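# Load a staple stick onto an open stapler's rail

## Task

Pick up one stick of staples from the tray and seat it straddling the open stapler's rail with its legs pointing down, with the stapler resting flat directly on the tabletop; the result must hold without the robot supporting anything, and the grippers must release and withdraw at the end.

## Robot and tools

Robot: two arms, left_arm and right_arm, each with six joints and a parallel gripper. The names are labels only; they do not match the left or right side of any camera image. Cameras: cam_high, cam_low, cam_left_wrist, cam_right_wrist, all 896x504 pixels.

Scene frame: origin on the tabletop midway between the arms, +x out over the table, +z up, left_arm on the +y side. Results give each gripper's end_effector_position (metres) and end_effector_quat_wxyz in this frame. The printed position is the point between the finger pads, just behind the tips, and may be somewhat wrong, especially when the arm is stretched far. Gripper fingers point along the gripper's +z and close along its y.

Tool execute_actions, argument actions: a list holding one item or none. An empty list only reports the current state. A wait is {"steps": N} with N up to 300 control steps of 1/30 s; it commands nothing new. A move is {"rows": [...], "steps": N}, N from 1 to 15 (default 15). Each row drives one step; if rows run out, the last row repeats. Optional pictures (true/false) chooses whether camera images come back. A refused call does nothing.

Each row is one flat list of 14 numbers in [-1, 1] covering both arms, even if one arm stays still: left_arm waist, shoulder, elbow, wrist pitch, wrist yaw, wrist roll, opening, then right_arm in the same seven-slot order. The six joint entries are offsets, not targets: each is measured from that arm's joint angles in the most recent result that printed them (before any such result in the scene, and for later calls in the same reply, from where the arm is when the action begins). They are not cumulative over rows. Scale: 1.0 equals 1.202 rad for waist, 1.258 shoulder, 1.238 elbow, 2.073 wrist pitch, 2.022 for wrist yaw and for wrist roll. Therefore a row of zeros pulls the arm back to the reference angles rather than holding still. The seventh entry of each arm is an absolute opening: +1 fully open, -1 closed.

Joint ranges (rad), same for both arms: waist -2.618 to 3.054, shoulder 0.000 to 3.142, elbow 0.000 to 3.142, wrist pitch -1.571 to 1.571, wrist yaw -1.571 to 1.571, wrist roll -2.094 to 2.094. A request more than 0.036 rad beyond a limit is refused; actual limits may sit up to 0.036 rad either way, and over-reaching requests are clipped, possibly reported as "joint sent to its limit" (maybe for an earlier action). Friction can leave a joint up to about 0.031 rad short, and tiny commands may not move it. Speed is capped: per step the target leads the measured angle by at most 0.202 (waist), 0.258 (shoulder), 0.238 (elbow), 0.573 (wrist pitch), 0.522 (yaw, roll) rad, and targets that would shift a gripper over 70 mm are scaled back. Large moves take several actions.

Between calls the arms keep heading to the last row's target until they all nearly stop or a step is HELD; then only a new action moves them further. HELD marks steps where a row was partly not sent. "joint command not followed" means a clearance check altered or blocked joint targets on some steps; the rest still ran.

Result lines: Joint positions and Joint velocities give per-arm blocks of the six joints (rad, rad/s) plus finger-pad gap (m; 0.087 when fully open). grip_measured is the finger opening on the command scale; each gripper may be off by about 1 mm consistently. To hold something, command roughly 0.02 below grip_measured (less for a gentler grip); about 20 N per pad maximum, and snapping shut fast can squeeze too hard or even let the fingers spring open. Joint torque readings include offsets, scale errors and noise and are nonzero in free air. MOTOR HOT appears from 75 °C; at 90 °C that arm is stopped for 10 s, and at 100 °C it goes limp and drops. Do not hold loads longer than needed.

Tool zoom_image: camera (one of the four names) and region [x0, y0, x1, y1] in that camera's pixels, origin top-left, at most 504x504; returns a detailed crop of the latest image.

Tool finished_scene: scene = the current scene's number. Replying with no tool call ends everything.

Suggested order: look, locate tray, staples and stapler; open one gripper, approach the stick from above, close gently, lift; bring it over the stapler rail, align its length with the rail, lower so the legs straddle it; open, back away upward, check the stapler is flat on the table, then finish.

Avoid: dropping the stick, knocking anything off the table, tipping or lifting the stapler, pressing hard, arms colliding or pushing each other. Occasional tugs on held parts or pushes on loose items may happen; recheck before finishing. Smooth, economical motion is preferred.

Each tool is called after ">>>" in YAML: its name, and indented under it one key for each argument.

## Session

>>> execute_actions:
  actions: []

Scene clock: 0.00 s of 4800.00 s.
left_arm: end_effector_position=(+0.3989, +0.5039, +0.1101) grip_measured=+0.989 end_effector_quat_wxyz=(+0.456, -0.375, +0.785, -0.188) | right_arm: end_effector_position=(+0.3148, -0.4863, +0.1390) grip_measured=+0.980 end_effector_quat_wxyz=(+0.322, +0.711, +0.414, +0.469)
Joint positions: left_arm=[ 0.681  1.637  0.955  0.032  0.558 -0.454  0.087] | right_arm=[-1.033  1.202  0.38   0.302 -0.777  1.632  0.087]
Joint velocities: left_arm=[ 0.007 -0.027  0.002 -0.037 -0.007 -0.037 -0.001] | right_arm=[-0.007  0.002 -0.007  0.022 -0.022 -0.007 -0.   ]
Joint torques (N m, as the arm reports them, + toward a larger angle): no reading
Motor temperatures (°C, as the motors report them): left_arm=[23 24 33 37 25 25] | right_arm=[24 32 33 25 23 25]

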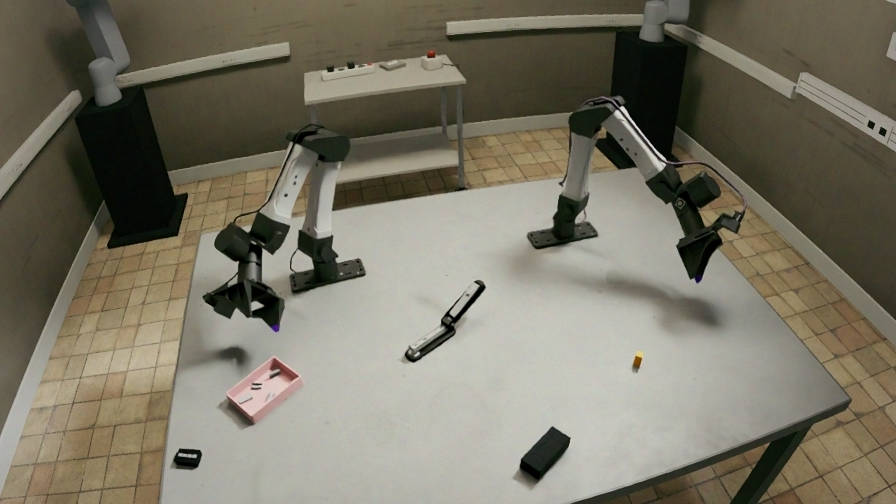

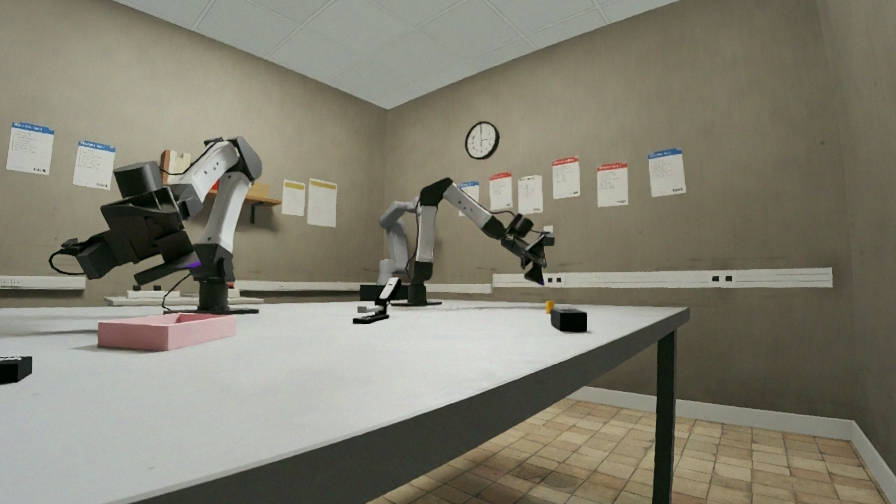

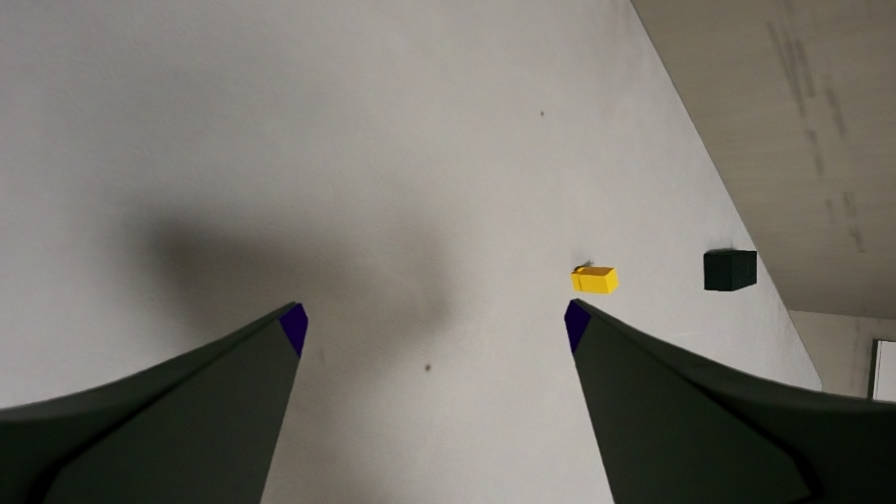

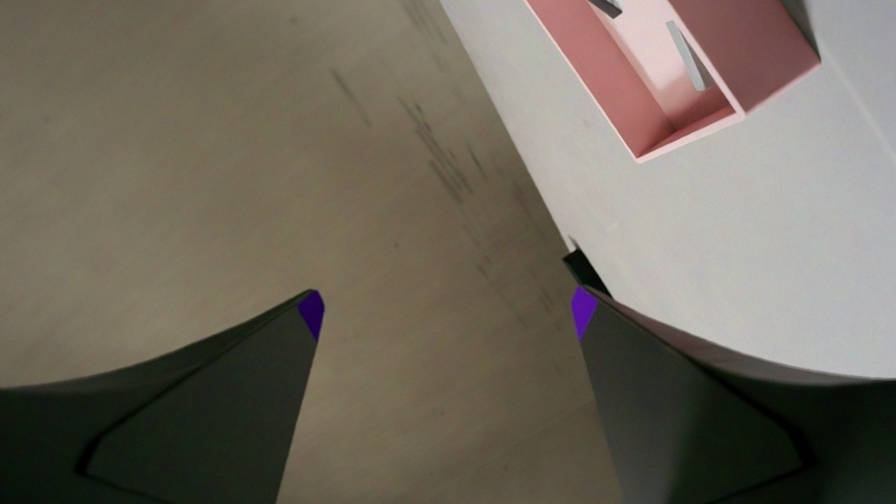

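>>> execute_actions:
  actions:
    - {"rows":[[0,0,0,0,0,0,1,0.485,0.4,1.0,-0.6,0.384,-0.807,0]],"steps":15}
  pictures: false

>>> execute_actions:
  actions:
    - {"steps":60}
  pictures: false

Scene clock: 13.37 s of 4800.00 s.
left_arm: end_effector_position=(+0.3989, +0.5039, +0.1101) grip_measured=+0.989 end_effector_quat_wxyz=(+0.456, -0.375, +0.785, -0.188) | right_arm: end_effector_position=(+0.4080, -0.4550, +0.1405) grip_measured=+0.000 end_effector_quat_wxyz=(+0.257, +0.300, +0.918, +0.033)
Joint positions: left_arm=[ 0.681  1.637  0.955  0.032  0.558 -0.454  0.087] | right_arm=[-0.435  1.716  1.479 -0.814 -0.067  0.325  0.044]
Joint velocities: left_arm=[-0.002  0.012  0.012  0.095 -0.066  0.022 -0.001] | right_arm=[-0.1   -0.007  2.112 -0.711  0.344 -2.088  0.   ]
Joint torques (N m, as the arm reports them, + toward a larger angle): left_arm=[ 0.01 -6.98  6.95  1.61  0.1   0.11] | right_arm=[-1.1  -8.61  8.51  1.19 -0.1  -0.05]
Motor temperatures (°C, as the motors report them): left_arm=[23 26 35 40 25 25] | right_arm=[24 31 34 27 23 25]
Steps of this call (steps 1 to 90: nothing new was sent; then 9.87 s passed at rest; steps 91 to 105: all 15 steps of this action). Readings (joint positions):
91: left_arm=[0.681 1.637 0.955 0.032 0.558 -0.454] | right_arm=[-1.008 1.223 0.409 0.240 -0.718 1.572]
92: left_arm=[0.681 1.637 0.955 0.032 0.558 -0.454] | right_arm=[-0.958 1.281 0.468 0.159 -0.640 1.498]
94: left_arm=[0.681 1.637 0.955 0.032 0.558 -0.454] | right_arm=[-0.851 1.415 0.595 0.002 -0.486 1.347]
98: left_arm=[0.681 1.637 0.955 0.032 0.558 -0.454] | right_arm=[-0.618 1.635 0.942 -0.353 -0.239 0.996]
105: the state above

Scene clock: 15.37 s of 4800.00 s.
left_arm: end_effector_position=(+0.3989, +0.5039, +0.1101) grip_measured=+0.989 end_effector_quat_wxyz=(+0.456, -0.375, +0.785, -0.188) | right_arm: end_effector_position=(+0.3999, -0.4807, +0.1821) grip_measured=+0.000 end_effector_quat_wxyz=(+0.274, +0.162, +0.947, -0.041)
Joint positions: left_arm=[ 0.681  1.637  0.955  0.032  0.558 -0.454  0.087] | right_arm=[-0.444  1.696  1.616 -0.928 -0.008  0.009  0.044]
Joint velocities: left_arm=[ 0.002 -0.012 -0.007 -0.007  0.007 -0.095 -0.   ] | right_arm=[ 0.012 -0.022 -0.007  0.081 -0.007 -0.11  -0.   ]
Joint torques (N m, as the arm reports them, + toward a larger angle): left_arm=[-0.04 -6.94  6.97  1.58  0.13  0.1 ] | right_arm=[-0.86 -6.97  7.85  1.43 -0.08 -0.08]
Motor temperatures (°C, as the motors report them): left_arm=[23 27 35 40 25 25] | right_arm=[24 32 34 27 23 25]
Steps of this call (steps 1 to 45: the robot went on to your last target; steps 46 to 60: nothing new was sent). Readings (joint positions):
1: left_arm=[0.681 1.637 0.955 0.032 0.558 -0.454] | right_arm=[-0.438 1.715 1.540 -0.825 -0.055 0.261]
2: left_arm=[0.681 1.637 0.955 0.032 0.558 -0.454] | right_arm=[-0.441 1.709 1.582 -0.825 -0.045 0.210]
4: left_arm=[0.681 1.637 0.955 0.032 0.558 -0.454] | right_arm=[-0.443 1.696 1.614 -0.834 -0.031 0.137]
8: left_arm=[0.681 1.637 0.955 0.032 0.558 -0.454] | right_arm=[-0.444 1.696 1.616 -0.887 -0.017 0.061]
60: the state above
All arms were judged still, so your last target was given up. Only a new action makes them travel on or press farther. Fingers that are still opening or closing keep moving.

>>> execute_actions:
  actions:
    - {"rows":[[0,0,0,0,0,0,1,0,0.54,0.61,-0.28,0,0,0]],"steps":15}
  pictures: false

>>> execute_actions:
  actions:
    - {"steps":60}

Scene clock: 19.13 s of 4800.00 s.
left_arm: end_effector_position=(+0.3989, +0.5039, +0.1101) grip_measured=+0.989 end_effector_quat_wxyz=(+0.456, -0.375, +0.785, -0.188) | right_arm: end_effector_position=(+0.4268, -0.4900, +0.0774) grip_measured=+0.000 end_effector_quat_wxyz=(+0.008, +0.170, +0.985, +0.003)
Joint positions: left_arm=[ 0.681  1.637  0.955  0.032  0.558 -0.454  0.087] | right_arm=[-0.444  2.414  2.326 -1.468 -0.008  0.009  0.044]
Joint velocities: left_arm=[-0.002 -0.002  0.007 -0.007 -0.051  0.037 -0.001] | right_arm=[ 0.002 -0.051  0.227 -0.183 -0.022 -0.007 -0.001]
Joint torques (N m, as the arm reports them, + toward a larger angle): left_arm=[ 0.07 -6.94  6.93  1.59  0.14  0.1 ] | right_arm=[ -0.29 -14.79   9.3    0.35  -0.16   0.02]
Motor temperatures (°C, as the motors report them): left_arm=[23 27 35 41 25 25] | right_arm=[24 32 35 27 23 25]
Steps of this call (steps 1 to 90: nothing new was sent; then 0.27 s passed at rest; steps 91 to 105: all 15 steps of this action). Readings (joint positions):
91: left_arm=[0.681 1.637 0.955 0.032 0.558 -0.454] | right_arm=[-0.444 1.733 1.672 -1.019 -0.008 0.009]
92: left_arm=[0.681 1.637 0.955 0.032 0.558 -0.454] | right_arm=[-0.444 1.797 1.767 -1.127 -0.008 0.009]
94: left_arm=[0.681 1.637 0.955 0.032 0.558 -0.454] | right_arm=[-0.444 1.953 1.947 -1.261 -0.008 0.009]
98: left_arm=[0.681 1.637 0.955 0.032 0.558 -0.454] | right_arm=[-0.444 2.285 2.272 -1.381 -0.008 0.009]
105: the state above

Scene clock: 21.13 s of 4800.00 s.
left_arm: end_effector_position=(+0.3989, +0.5039, +0.1101) grip_measured=+0.989 end_effector_quat_wxyz=(+0.456, -0.375, +0.785, -0.188) | right_arm: end_effector_position=(+0.4258, -0.4897, +0.0882) grip_measured=+0.000 end_effector_quat_wxyz=(+0.014, +0.170, +0.985, +0.002)
Joint positions: left_arm=[ 0.681  1.637  0.955  0.032  0.558 -0.454  0.087] | right_arm=[-0.444  2.399  2.345 -1.49  -0.008  0.009  0.044]
Joint velocities: left_arm=[-0.002 -0.002  0.002  0.022 -0.007 -0.007 -0.001] | right_arm=[-0.007 -0.012  0.002  0.022 -0.095 -0.007 -0.   ]
Joint torques (N m, as the arm reports them, + toward a larger angle): left_arm=[-0.04 -6.91  6.96  1.59  0.12  0.09] | right_arm=[ -0.28 -13.84   8.92   0.3   -0.16   0.02]
Motor temperatures (°C, as the motors report them): left_arm=[23 27 36 41 25 25] | right_arm=[24 34 35 27 23 25]
Steps of this call (steps 1 to 30: the robot went on to your last target; steps 31 to 60: nothing new was sent). Readings (joint positions):
1: left_arm=[0.681 1.637 0.955 0.032 0.558 -0.454] | right_arm=[-0.444 2.411 2.332 -1.473 -0.008 0.009]
2: left_arm=[0.681 1.637 0.955 0.032 0.558 -0.454] | right_arm=[-0.444 2.408 2.337 -1.476 -0.008 0.009]
4: left_arm=[0.681 1.637 0.955 0.032 0.558 -0.454] | right_arm=[-0.444 2.402 2.342 -1.480 -0.008 0.009]
8: left_arm=[0.681 1.637 0.955 0.032 0.558 -0.454] | right_arm=[-0.444 2.399 2.345 -1.486 -0.008 0.009]
60: the state above
All arms were judged still, so your last target was given up. Only a new action makes them travel on or press farther. Fingers that are still opening or closing keep moving.

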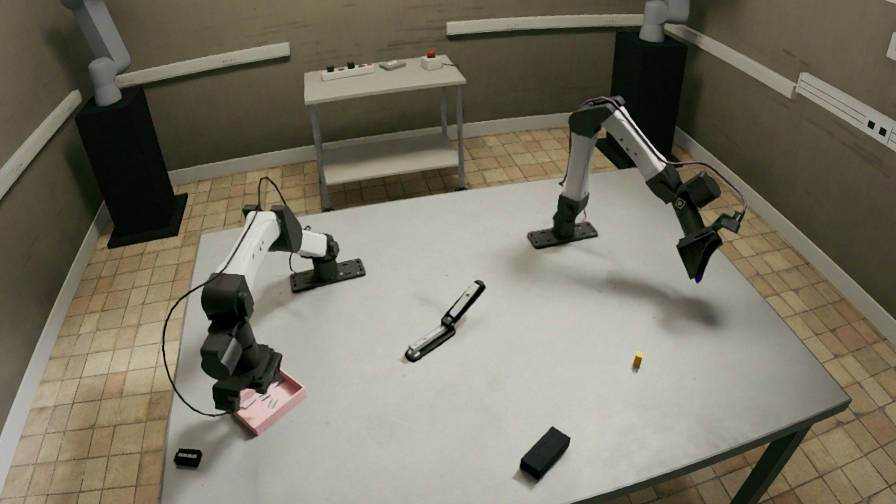

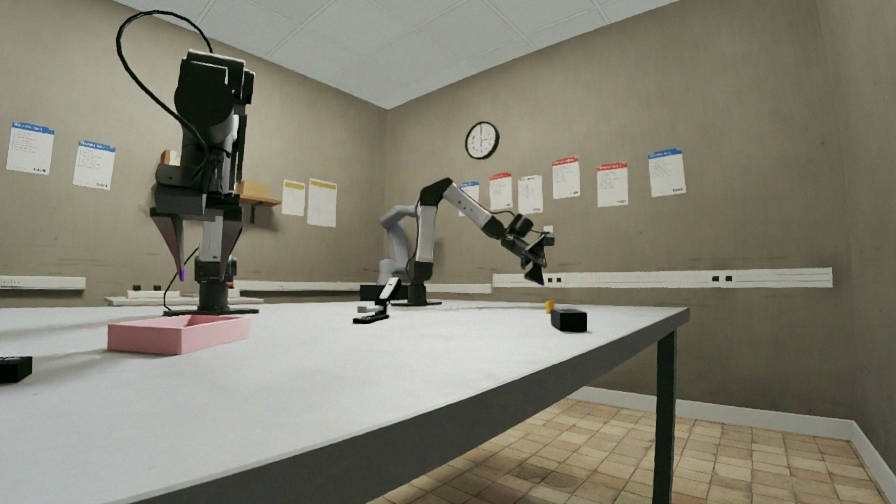

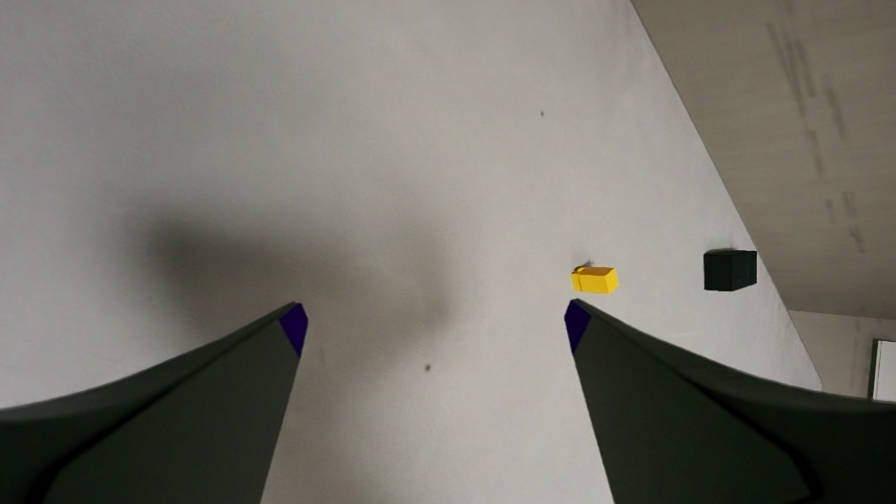

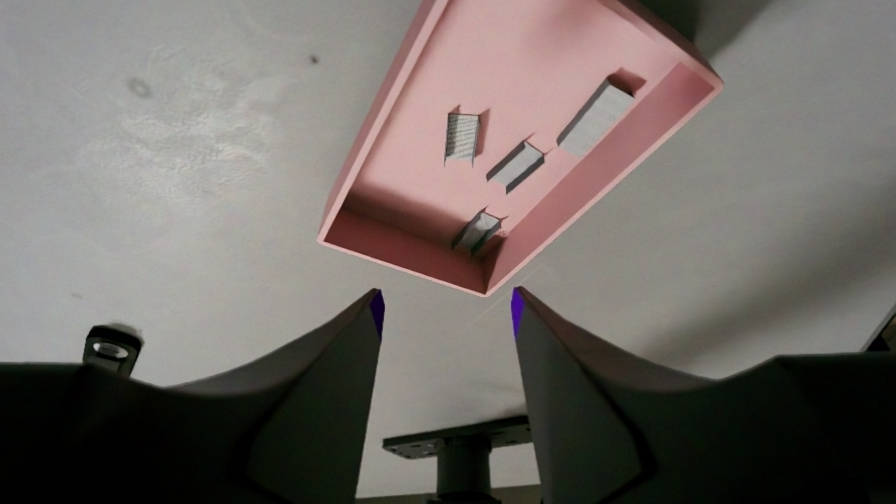

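>>> execute_actions:
  actions:
    - {"rows":[[0,0,0,0,0,0,1,-0.14,0,0,0,0,0.25,-0.4]],"steps":15}
  pictures: false

>>> execute_actions:
  actions:
    - {"steps":40}

Scene clock: 28.27 s of 4800.00 s.
left_arm: end_effector_position=(+0.3989, +0.5039, +0.1101) grip_measured=+0.989 end_effector_quat_wxyz=(+0.456, -0.375, +0.785, -0.188) | right_arm: end_effector_position=(+0.4091, -0.5437, +0.0884) grip_measured=-0.400 end_effector_quat_wxyz=(+0.013, +0.477, +0.879, +0.001)
Joint positions: left_arm=[ 0.681  1.637  0.955  0.032  0.558 -0.454  0.087] | right_arm=[-0.617  2.399  2.345 -1.49  -0.003  0.488  0.026]
Joint velocities: left_arm=[-0.007 -0.002  0.017 -0.022 -0.022  0.007  0.   ] | right_arm=[ 0.12  -0.007 -0.002 -0.007 -0.11   0.125  0.   ]
Joint torques (N m, as the arm reports them, + toward a larger angle): left_arm=[-0.03 -6.94  6.94  1.6   0.13  0.1 ] | right_arm=[ -0.55 -12.08   6.63   0.49  -0.15   0.13]
Motor temperatures (°C, as the motors report them): left_arm=[23 28 36 41 25 25] | right_arm=[24 38 36 27 23 25]
Steps of this call (steps 1 to 90: nothing new was sent; then 3.63 s passed at rest; steps 91 to 105: all 15 steps of this action). Readings (joint positions):
91: left_arm=[0.681 1.637 0.955 0.032 0.558 -0.454] | right_arm=[-0.456 2.399 2.345 -1.490 -0.014 0.085]
92: left_arm=[0.681 1.637 0.955 0.032 0.558 -0.454] | right_arm=[-0.477 2.399 2.345 -1.490 -0.019 0.169]
94: left_arm=[0.681 1.637 0.955 0.032 0.558 -0.454] | right_arm=[-0.546 2.399 2.345 -1.490 -0.019 0.290]
98: left_arm=[0.681 1.637 0.955 0.032 0.558 -0.454] | right_arm=[-0.646 2.399 2.345 -1.490 -0.005 0.420]
105: the state above

Scene clock: 29.60 s of 4800.00 s.
left_arm: end_effector_position=(+0.3989, +0.5039, +0.1101) grip_measured=+0.989 end_effector_quat_wxyz=(+0.456, -0.375, +0.785, -0.188) | right_arm: end_effector_position=(+0.4108, -0.5411, +0.0884) grip_measured=-0.400 end_effector_quat_wxyz=(+0.013, +0.482, +0.876, +0.002)
Joint positions: left_arm=[ 0.681  1.637  0.955  0.032  0.558 -0.454  0.087] | right_arm=[-0.612  2.399  2.345 -1.49  -0.004  0.506  0.026]
Joint velocities: left_arm=[0.002 0.007 0.002 0.037 0.022 0.007 0.   ] | right_arm=[ 0.007  0.012 -0.002  0.051 -0.037  0.022 -0.   ]
Joint torques (N m, as the arm reports them, + toward a larger angle): left_arm=[-0.01 -6.87  7.05  1.56  0.1   0.09] | right_arm=[ -0.32 -12.06   6.61   0.49  -0.16   0.12]
Motor temperatures (°C, as the motors report them): left_arm=[23 28 36 41 25 25] | right_arm=[24 39 36 26 23 25]
Steps of this call (steps 1 to 30: the robot went on to your last target; steps 31 to 40: nothing new was sent). Readings (joint positions):
1: left_arm=[0.681 1.637 0.955 0.032 0.558 -0.454] | right_arm=[-0.613 2.399 2.345 -1.490 -0.003 0.492]
2: left_arm=[0.681 1.637 0.955 0.032 0.558 -0.454] | right_arm=[-0.612 2.399 2.345 -1.490 -0.004 0.494]
4: left_arm=[0.681 1.637 0.955 0.032 0.558 -0.454] | right_arm=[-0.612 2.399 2.345 -1.490 -0.004 0.498]
8: left_arm=[0.681 1.637 0.955 0.032 0.558 -0.454] | right_arm=[-0.612 2.399 2.345 -1.490 -0.004 0.503]
40: the state above
All arms were judged still, so your last target was given up. Only a new action makes them travel on or press farther. Fingers that are still opening or closing keep moving.

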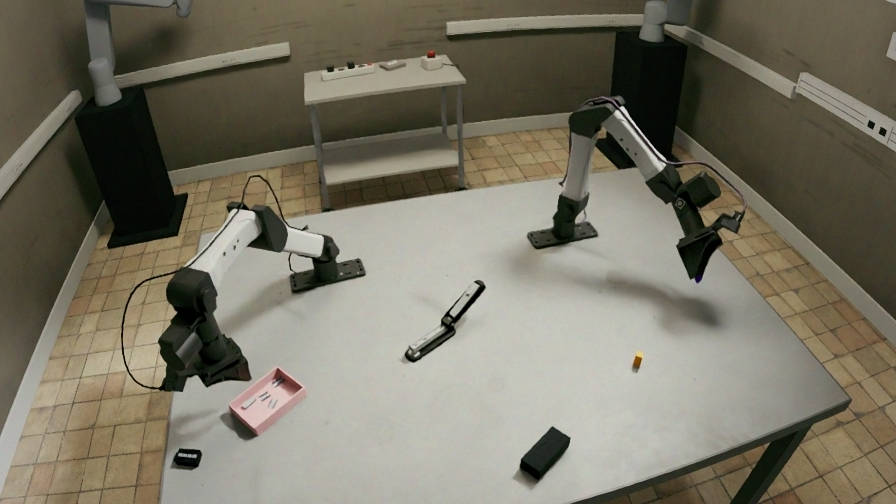

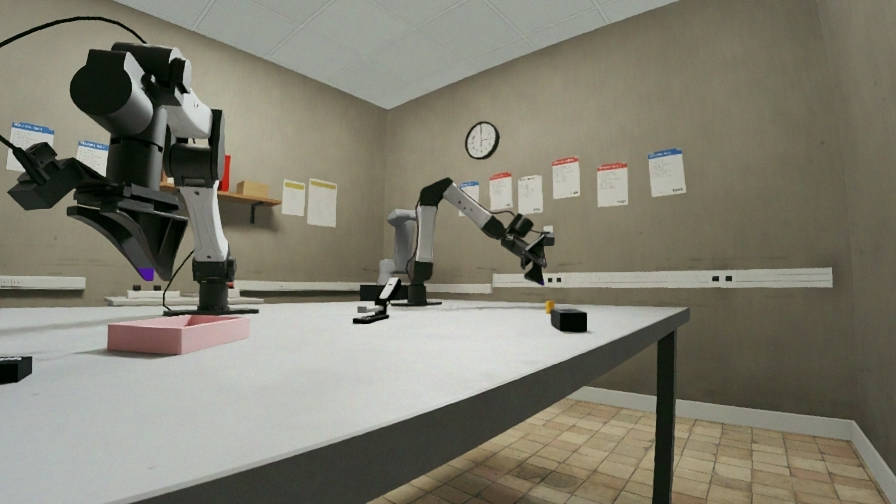

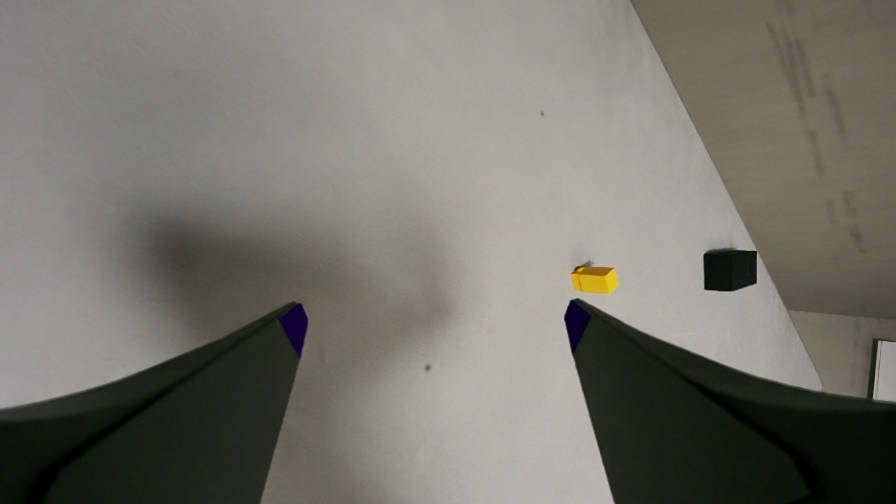

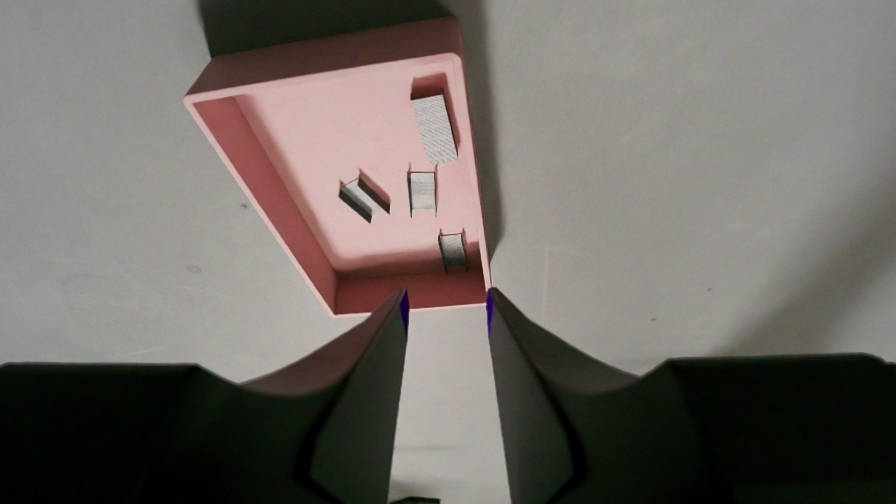

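>>> execute_actions:
  actions:
    - {"rows":[[0,0,0,0,0,0,1,0.032,0.05,-0.075,0.075,0,-0.09,-0.6]],"steps":15}
  pictures: false

>>> execute_actions:
  actions:
    - {"steps":40}

Scene clock: 36.67 s of 4800.00 s.
left_arm: end_effector_position=(+0.3989, +0.5039, +0.1101) grip_measured=+0.989 end_effector_quat_wxyz=(+0.456, -0.375, +0.785, -0.188) | right_arm: end_effector_position=(+0.4221, -0.5355, +0.0372) grip_measured=-0.600 end_effector_quat_wxyz=(+0.003, +0.390, +0.921, +0.001)
Joint positions: left_arm=[ 0.681  1.637  0.955  0.032  0.558 -0.454  0.087] | right_arm=[-0.573  2.469  2.263 -1.36  -0.003  0.339  0.018]
Joint velocities: left_arm=[-0.002 -0.017 -0.017 -0.037  0.066 -0.183 -0.   ] | right_arm=[ 0.002 -0.002  0.007 -0.022  0.007 -0.168  0.001]
Joint torques (N m, as the arm reports them, + toward a larger angle): left_arm=[-0.03 -6.95  6.97  1.59  0.11  0.09] | right_arm=[ -0.31 -13.12   5.68   0.68  -0.14  -0.08]
Motor temperatures (°C, as the motors report them): left_arm=[23 29 37 42 25 25] | right_arm=[24 41 36 26 23 25]
Steps of this call (steps 1 to 90: nothing new was sent; then 3.57 s passed at rest; steps 91 to 105: all 15 steps of this action). Readings (joint positions):
91: left_arm=[0.681 1.637 0.955 0.032 0.558 -0.454] | right_arm=[-0.609 2.400 2.332 -1.474 -0.003 0.479]
92: left_arm=[0.681 1.637 0.955 0.032 0.558 -0.454] | right_arm=[-0.606 2.402 2.317 -1.448 -0.003 0.450]
94: left_arm=[0.681 1.637 0.955 0.032 0.558 -0.454] | right_arm=[-0.593 2.423 2.292 -1.411 -0.003 0.407]
98: left_arm=[0.681 1.637 0.955 0.032 0.558 -0.454] | right_arm=[-0.575 2.464 2.266 -1.378 -0.003 0.362]
105: the state above

Scene clock: 38.00 s of 4800.00 s.
left_arm: end_effector_position=(+0.3989, +0.5039, +0.1101) grip_measured=+0.989 end_effector_quat_wxyz=(+0.456, -0.375, +0.785, -0.188) | right_arm: end_effector_position=(+0.4230, -0.5362, +0.0370) grip_measured=-0.600 end_effector_quat_wxyz=(+0.005, +0.387, +0.922, +0.001)
Joint positions: left_arm=[ 0.681  1.637  0.955  0.032  0.558 -0.454  0.087] | right_arm=[-0.573  2.469  2.263 -1.355 -0.003  0.332  0.018]
Joint velocities: left_arm=[ 0.002 -0.007 -0.017 -0.007 -0.051  0.007  0.   ] | right_arm=[-0.002 -0.017 -0.012  0.081  0.066  0.007  0.001]
Joint torques (N m, as the arm reports them, + toward a larger angle): left_arm=[ 0.09 -6.89  7.01  1.61  0.13  0.09] | right_arm=[ -0.28 -13.1    5.7    0.69  -0.15  -0.08]
Motor temperatures (°C, as the motors report them): left_arm=[23 29 37 42 25 25] | right_arm=[24 42 36 26 23 25]
Steps of this call (steps 1 to 15: the robot went on to your last target; steps 16 to 40: nothing new was sent). Readings (joint positions):
1: left_arm=[0.681 1.637 0.955 0.032 0.558 -0.454] | right_arm=[-0.573 2.469 2.263 -1.359 -0.003 0.337]
2: left_arm=[0.681 1.637 0.955 0.032 0.558 -0.454] | right_arm=[-0.573 2.469 2.263 -1.358 -0.003 0.337]
4: left_arm=[0.681 1.637 0.955 0.032 0.558 -0.454] | right_arm=[-0.573 2.469 2.263 -1.357 -0.003 0.335]
8: left_arm=[0.681 1.637 0.955 0.032 0.558 -0.454] | right_arm=[-0.573 2.469 2.263 -1.356 -0.003 0.333]
40: the state above
All arms were judged still, so your last target was given up. Only a new action makes them travel on or press farther. Fingers that are still opening or closing keep moving.

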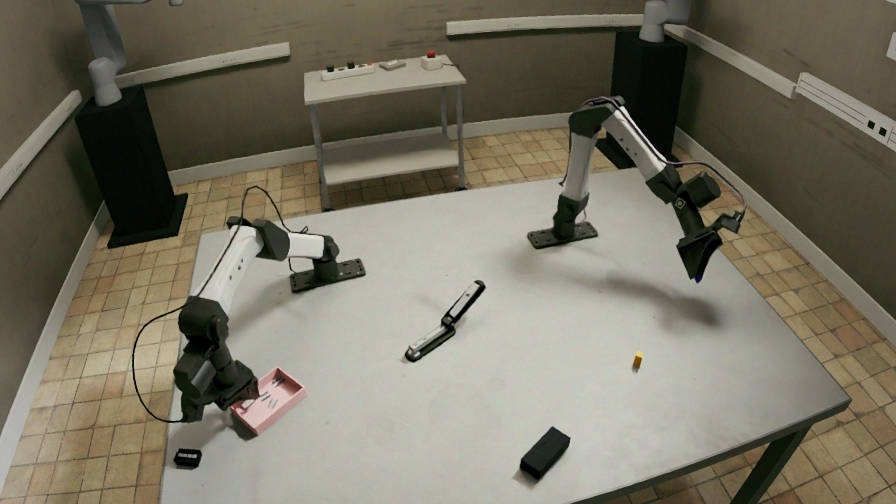

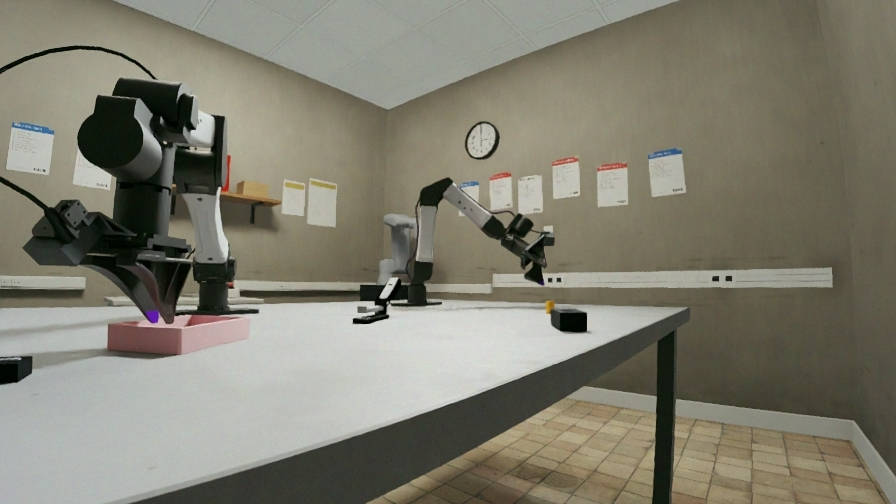

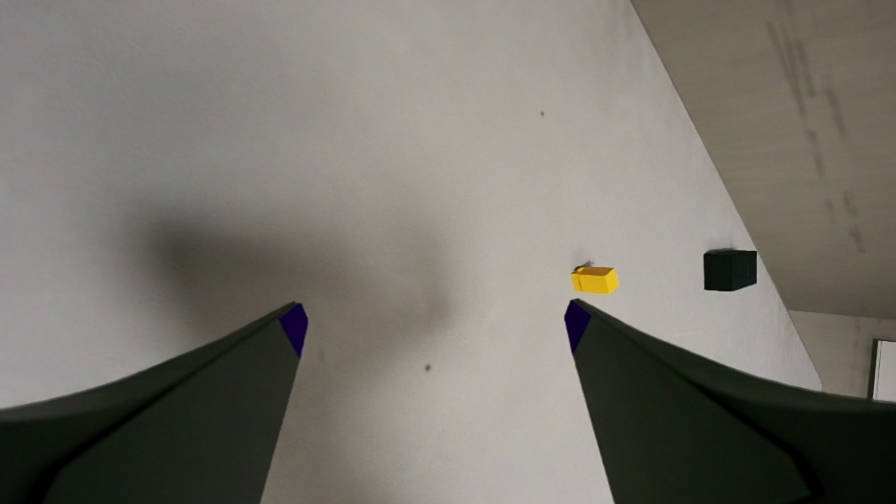

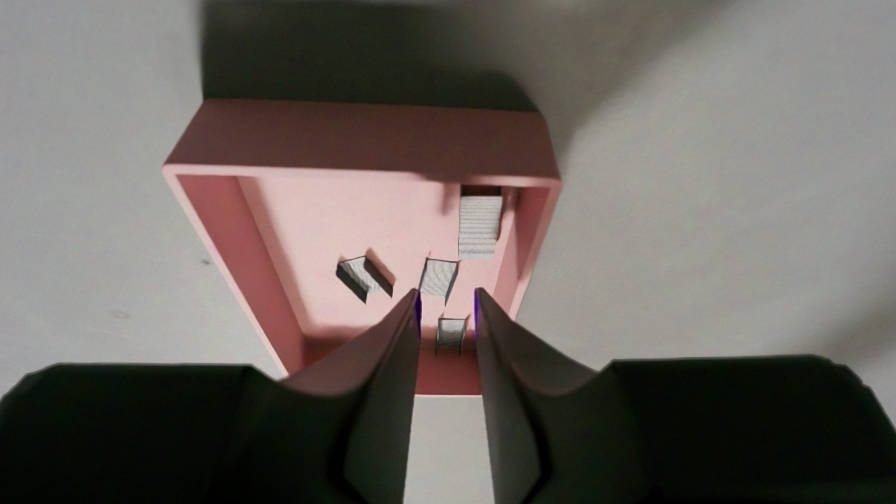

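>>> execute_actions:
  actions:
    - {"rows":[[0,0,0,0,0,0,1,-0.024,0,0,0,0,0,-1]],"steps":15}
  pictures: false

>>> execute_actions:
  actions:
    - {"rows":[[0,0,0,0,0,0,1,0,0.06,0,0.02,0,0,-1]],"steps":15}

Scene clock: 51.57 s of 4800.00 s.
left_arm: end_effector_position=(+0.3989, +0.5039, +0.1101) grip_measured=+0.989 end_effector_quat_wxyz=(+0.456, -0.375, +0.785, -0.188) | right_arm: end_effector_position=(+0.4182, -0.5464, +0.0370) grip_measured=-1.000 end_effector_quat_wxyz=(+0.005, +0.399, +0.917, +0.001)
Joint positions: left_arm=[ 0.681  1.637  0.955  0.032  0.558 -0.454  0.087] | right_arm=[-0.599  2.469  2.263 -1.355 -0.003  0.332  0.   ]
Joint velocities: left_arm=[-0.002 -0.017 -0.007 -0.081 -0.022 -0.037 -0.   ] | right_arm=[ 0.002 -0.012  0.007 -0.022  0.007 -0.022  0.   ]
Joint torques (N m, as the arm reports them, + toward a larger angle): left_arm=[-0.01 -6.9   6.93  1.59  0.08  0.1 ] | right_arm=[ -0.55 -12.55   6.73   0.46  -0.14   0.02]
Motor temperatures (°C, as the motors report them): left_arm=[23 29 37 42 25 25] | right_arm=[24 46 36 26 23 25]
Steps of this call (steps 1 to 90: nothing new was sent; then 10.07 s passed at rest; steps 91 to 105: all 15 steps of this action). Readings (joint positions):
91: left_arm=[0.681 1.637 0.955 0.032 0.558 -0.454] | right_arm=[-0.575 2.469 2.263 -1.355 -0.003 0.332]
92: left_arm=[0.681 1.637 0.955 0.032 0.558 -0.454] | right_arm=[-0.577 2.469 2.263 -1.355 -0.003 0.332]
94: left_arm=[0.681 1.637 0.955 0.032 0.558 -0.454] | right_arm=[-0.586 2.469 2.263 -1.355 -0.003 0.332]
98: left_arm=[0.681 1.637 0.955 0.032 0.558 -0.454] | right_arm=[-0.598 2.469 2.263 -1.355 -0.003 0.332]
105: the state above

Scene clock: 52.07 s of 4800.00 s.
left_arm: end_effector_position=(+0.3989, +0.5039, +0.1101) grip_measured=+0.989 end_effector_quat_wxyz=(+0.456, -0.375, +0.785, -0.188) | right_arm: end_effector_position=(+0.4207, -0.5476, +0.0203) grip_measured=-1.000 end_effector_quat_wxyz=(-0.002, +0.399, +0.917, +0.003)
Joint positions: left_arm=[ 0.681  1.637  0.955  0.032  0.558 -0.454  0.087] | right_arm=[-0.6    2.508  2.267 -1.334 -0.006  0.332  0.   ]
Joint velocities: left_arm=[ 0.007  0.002 -0.012 -0.007  0.066  0.007 -0.   ] | right_arm=[-0.002  0.007  0.002 -0.037 -0.051  0.007  0.   ]
Joint torques (N m, as the arm reports them, + toward a larger angle): left_arm=[-0.06 -6.96  7.06  1.6   0.13  0.09] | right_arm=[ -0.31 -10.     6.4    0.67  -0.11   0.03]
Motor temperatures (°C, as the motors report them): left_arm=[23 29 37 42 25 25] | right_arm=[24 46 36 26 23 25]
Steps of this call (steps 1 to 15: all 15 steps of this action). Readings (joint positions):
1: left_arm=[0.681 1.637 0.955 0.032 0.558 -0.454] | right_arm=[-0.599 2.474 2.263 -1.354 -0.003 0.332]
2: left_arm=[0.681 1.637 0.955 0.032 0.558 -0.454] | right_arm=[-0.599 2.481 2.263 -1.348 -0.003 0.332]
4: left_arm=[0.681 1.637 0.955 0.032 0.558 -0.454] | right_arm=[-0.599 2.506 2.263 -1.340 -0.003 0.332]
8: left_arm=[0.681 1.637 0.955 0.032 0.558 -0.454] | right_arm=[-0.600 2.508 2.267 -1.335 -0.006 0.332]
15: the state above

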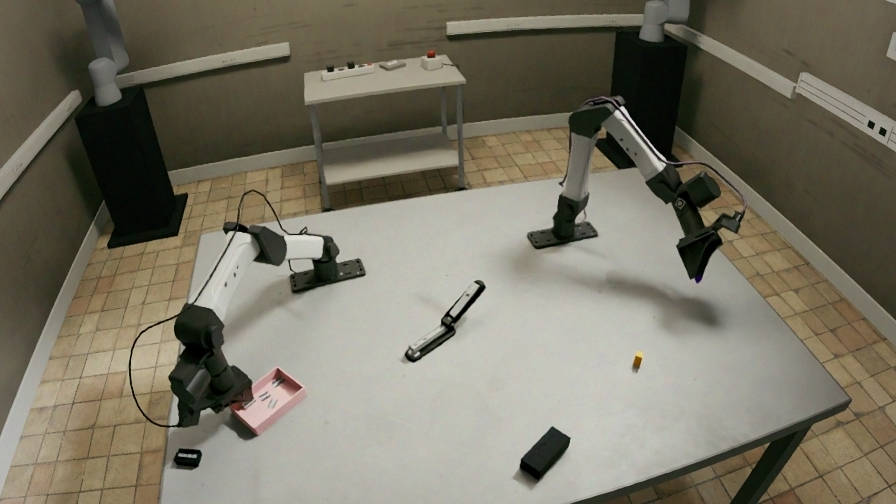

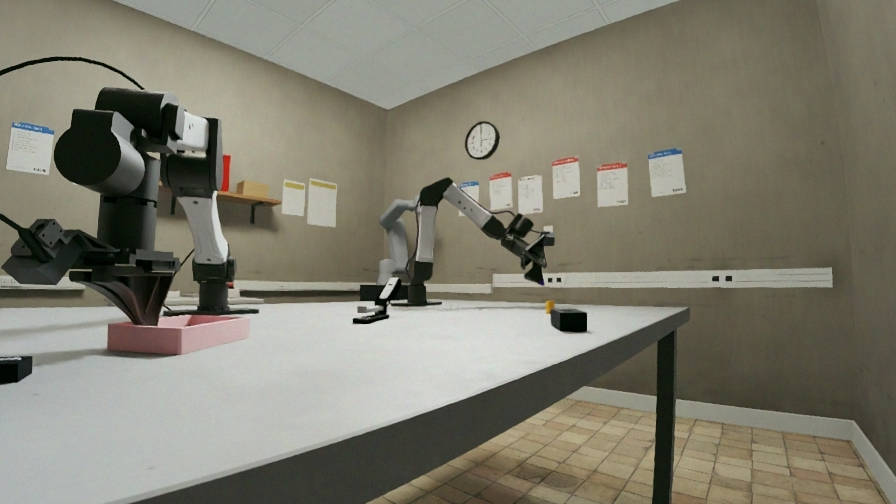

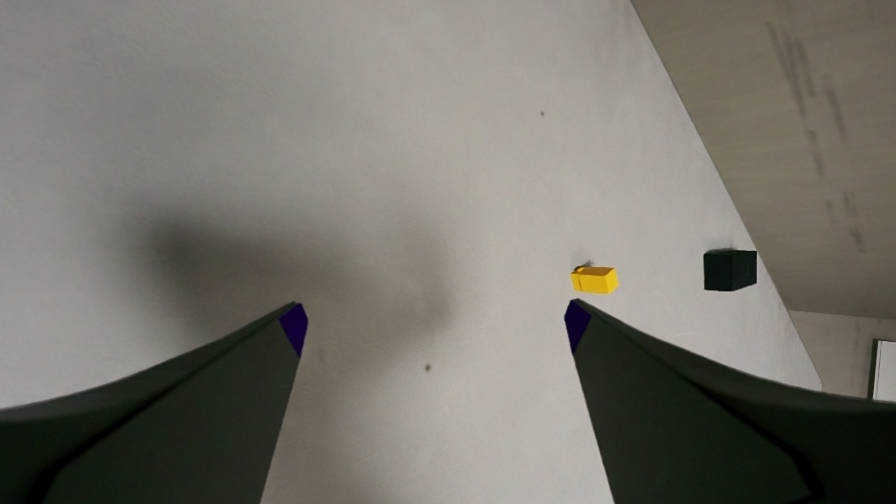

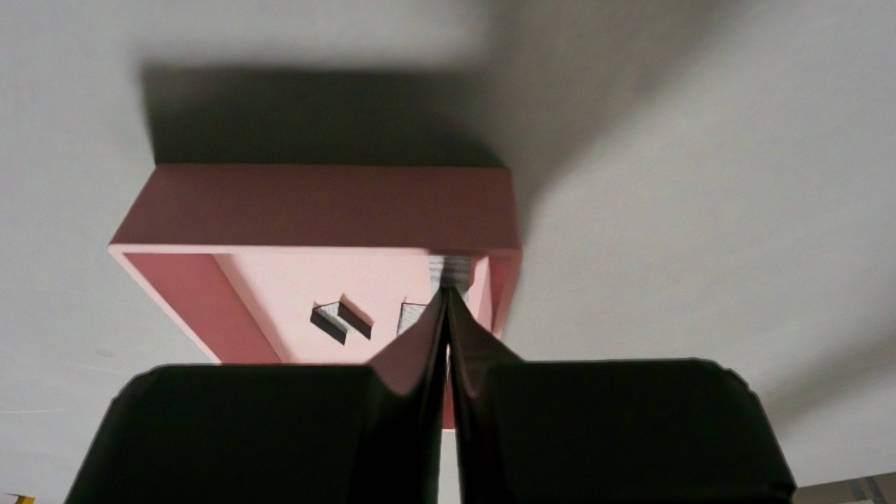

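Pressing on it. Drag slowly left.

>>> execute_actions:
  actions:
    - {"rows":[[0,0,0,0,0,0,1,0.012,0.03,0,0,0,0,-1],[0,0,0,0,0,0,1,0.016,0.03,0,0,0,0,-1],[0,0,0,0,0,0,1,0.02,0.03,0,0,0,0,-1],[0,0,0,0,0,0,1,0.024,0.03,0,0,0,0,-1],[0,0,0,0,0,0,1,0.028,0.03,0,0,0,0,-1],[0,0,0,0,0,0,1,0.032,0.03,0,0,0,0,-1],[0,0,0,0,0,0,1,0.036,0.03,0,0,0,0,-1],[0,0,0,0,0,0,1,0.04,0.03,0,0,0,0,-1],[0,0,0,0,0,0,1,0.044,0.03,0,0,0,0,-1],[0,0,0,0,0,0,1,0.048,0.03,0,0,0,0,-1]],"steps":15}

Scene clock: 59.23 s of 4800.00 s.
left_arm: end_effector_position=(+0.3989, +0.5039, +0.1101) grip_measured=+0.989 end_effector_quat_wxyz=(+0.456, -0.375, +0.785, -0.188) | right_arm: end_effector_position=(+0.4255, -0.5326, +0.0203) grip_measured=-1.000 end_effector_quat_wxyz=(-0.006, +0.379, +0.925, -0.007)
Joint positions: left_arm=[ 0.681  1.637  0.955  0.032  0.558 -0.454  0.087] | right_arm=[-0.556  2.508  2.267 -1.342  0.015  0.332  0.   ]
Joint velocities: left_arm=[-0.002 -0.027  0.002  0.066 -0.022  0.022 -0.001] | right_arm=[ 0.037  0.002 -0.017  0.051 -0.022 -0.051  0.   ]
Joint torques (N m, as the arm reports them, + toward a larger angle): left_arm=[-0.04 -6.84  7.01  1.62  0.12  0.08] | right_arm=[ 0.68 -9.83  6.7   0.52 -0.32  0.03]
Motor temperatures (°C, as the motors report them): left_arm=[23 30 38 42 25 25] | right_arm=[24 45 36 26 23 25]
Steps of this call (steps 1 to 15: the robot went on to your last target; steps 16 to 90: nothing new was sent; then 3.67 s passed at rest; steps 91 to 105: all 15 steps of this action). Readings (joint positions):
91: left_arm=[0.681 1.637 0.955 0.032 0.558 -0.454] | right_arm=[-0.600 2.508 2.267 -1.334 -0.006 0.332]
92: left_arm=[0.681 1.637 0.955 0.032 0.558 -0.454] | right_arm=[-0.599 2.508 2.267 -1.334 -0.006 0.332]
94: left_arm=[0.681 1.637 0.955 0.032 0.558 -0.454] | right_arm=[-0.597 2.508 2.267 -1.334 -0.001 0.332]
98: left_arm=[0.681 1.637 0.955 0.032 0.558 -0.454] | right_arm=[-0.586 2.508 2.267 -1.336 0.012 0.332]
105: the state above

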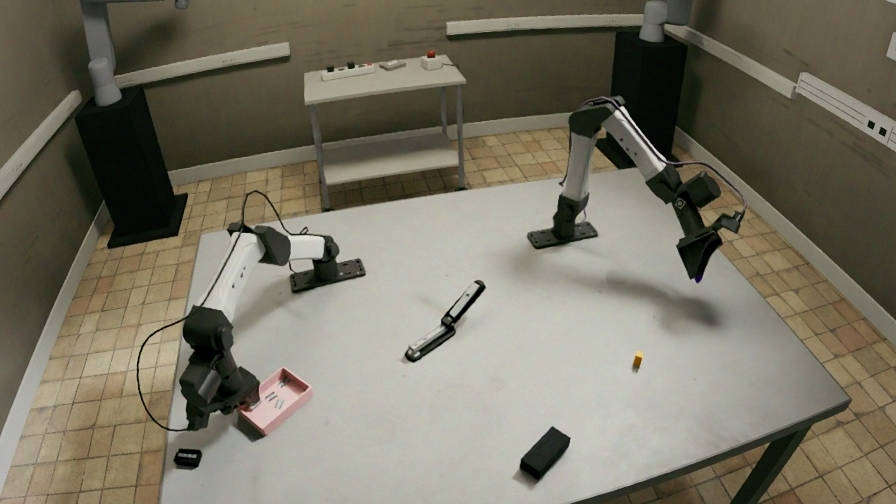

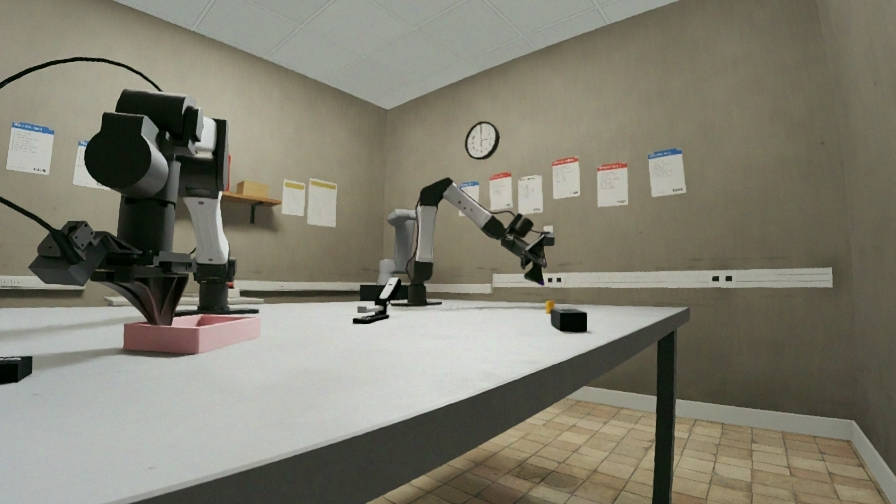

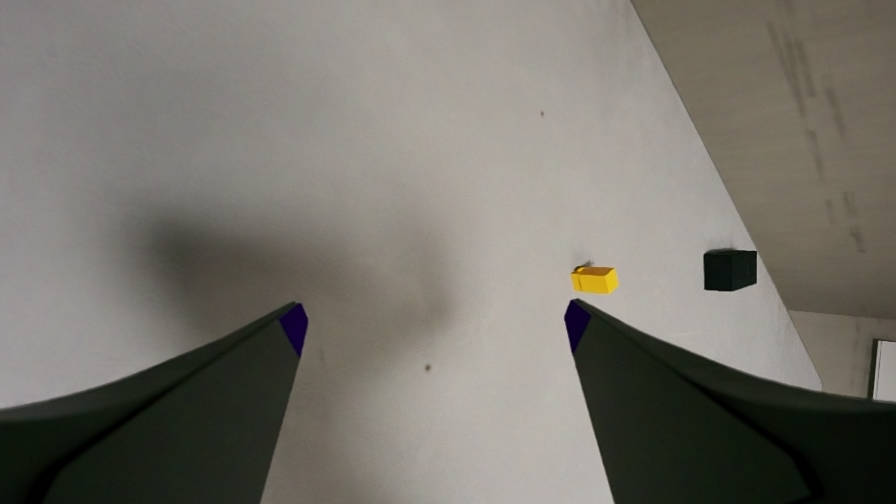

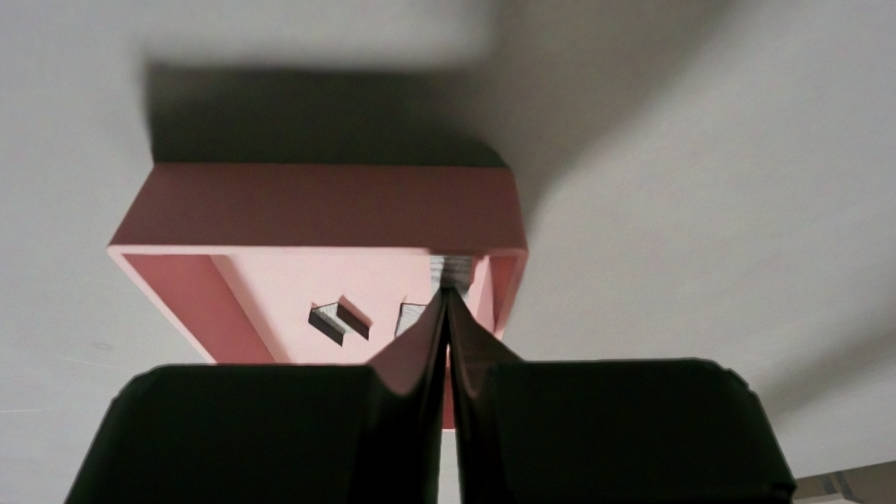

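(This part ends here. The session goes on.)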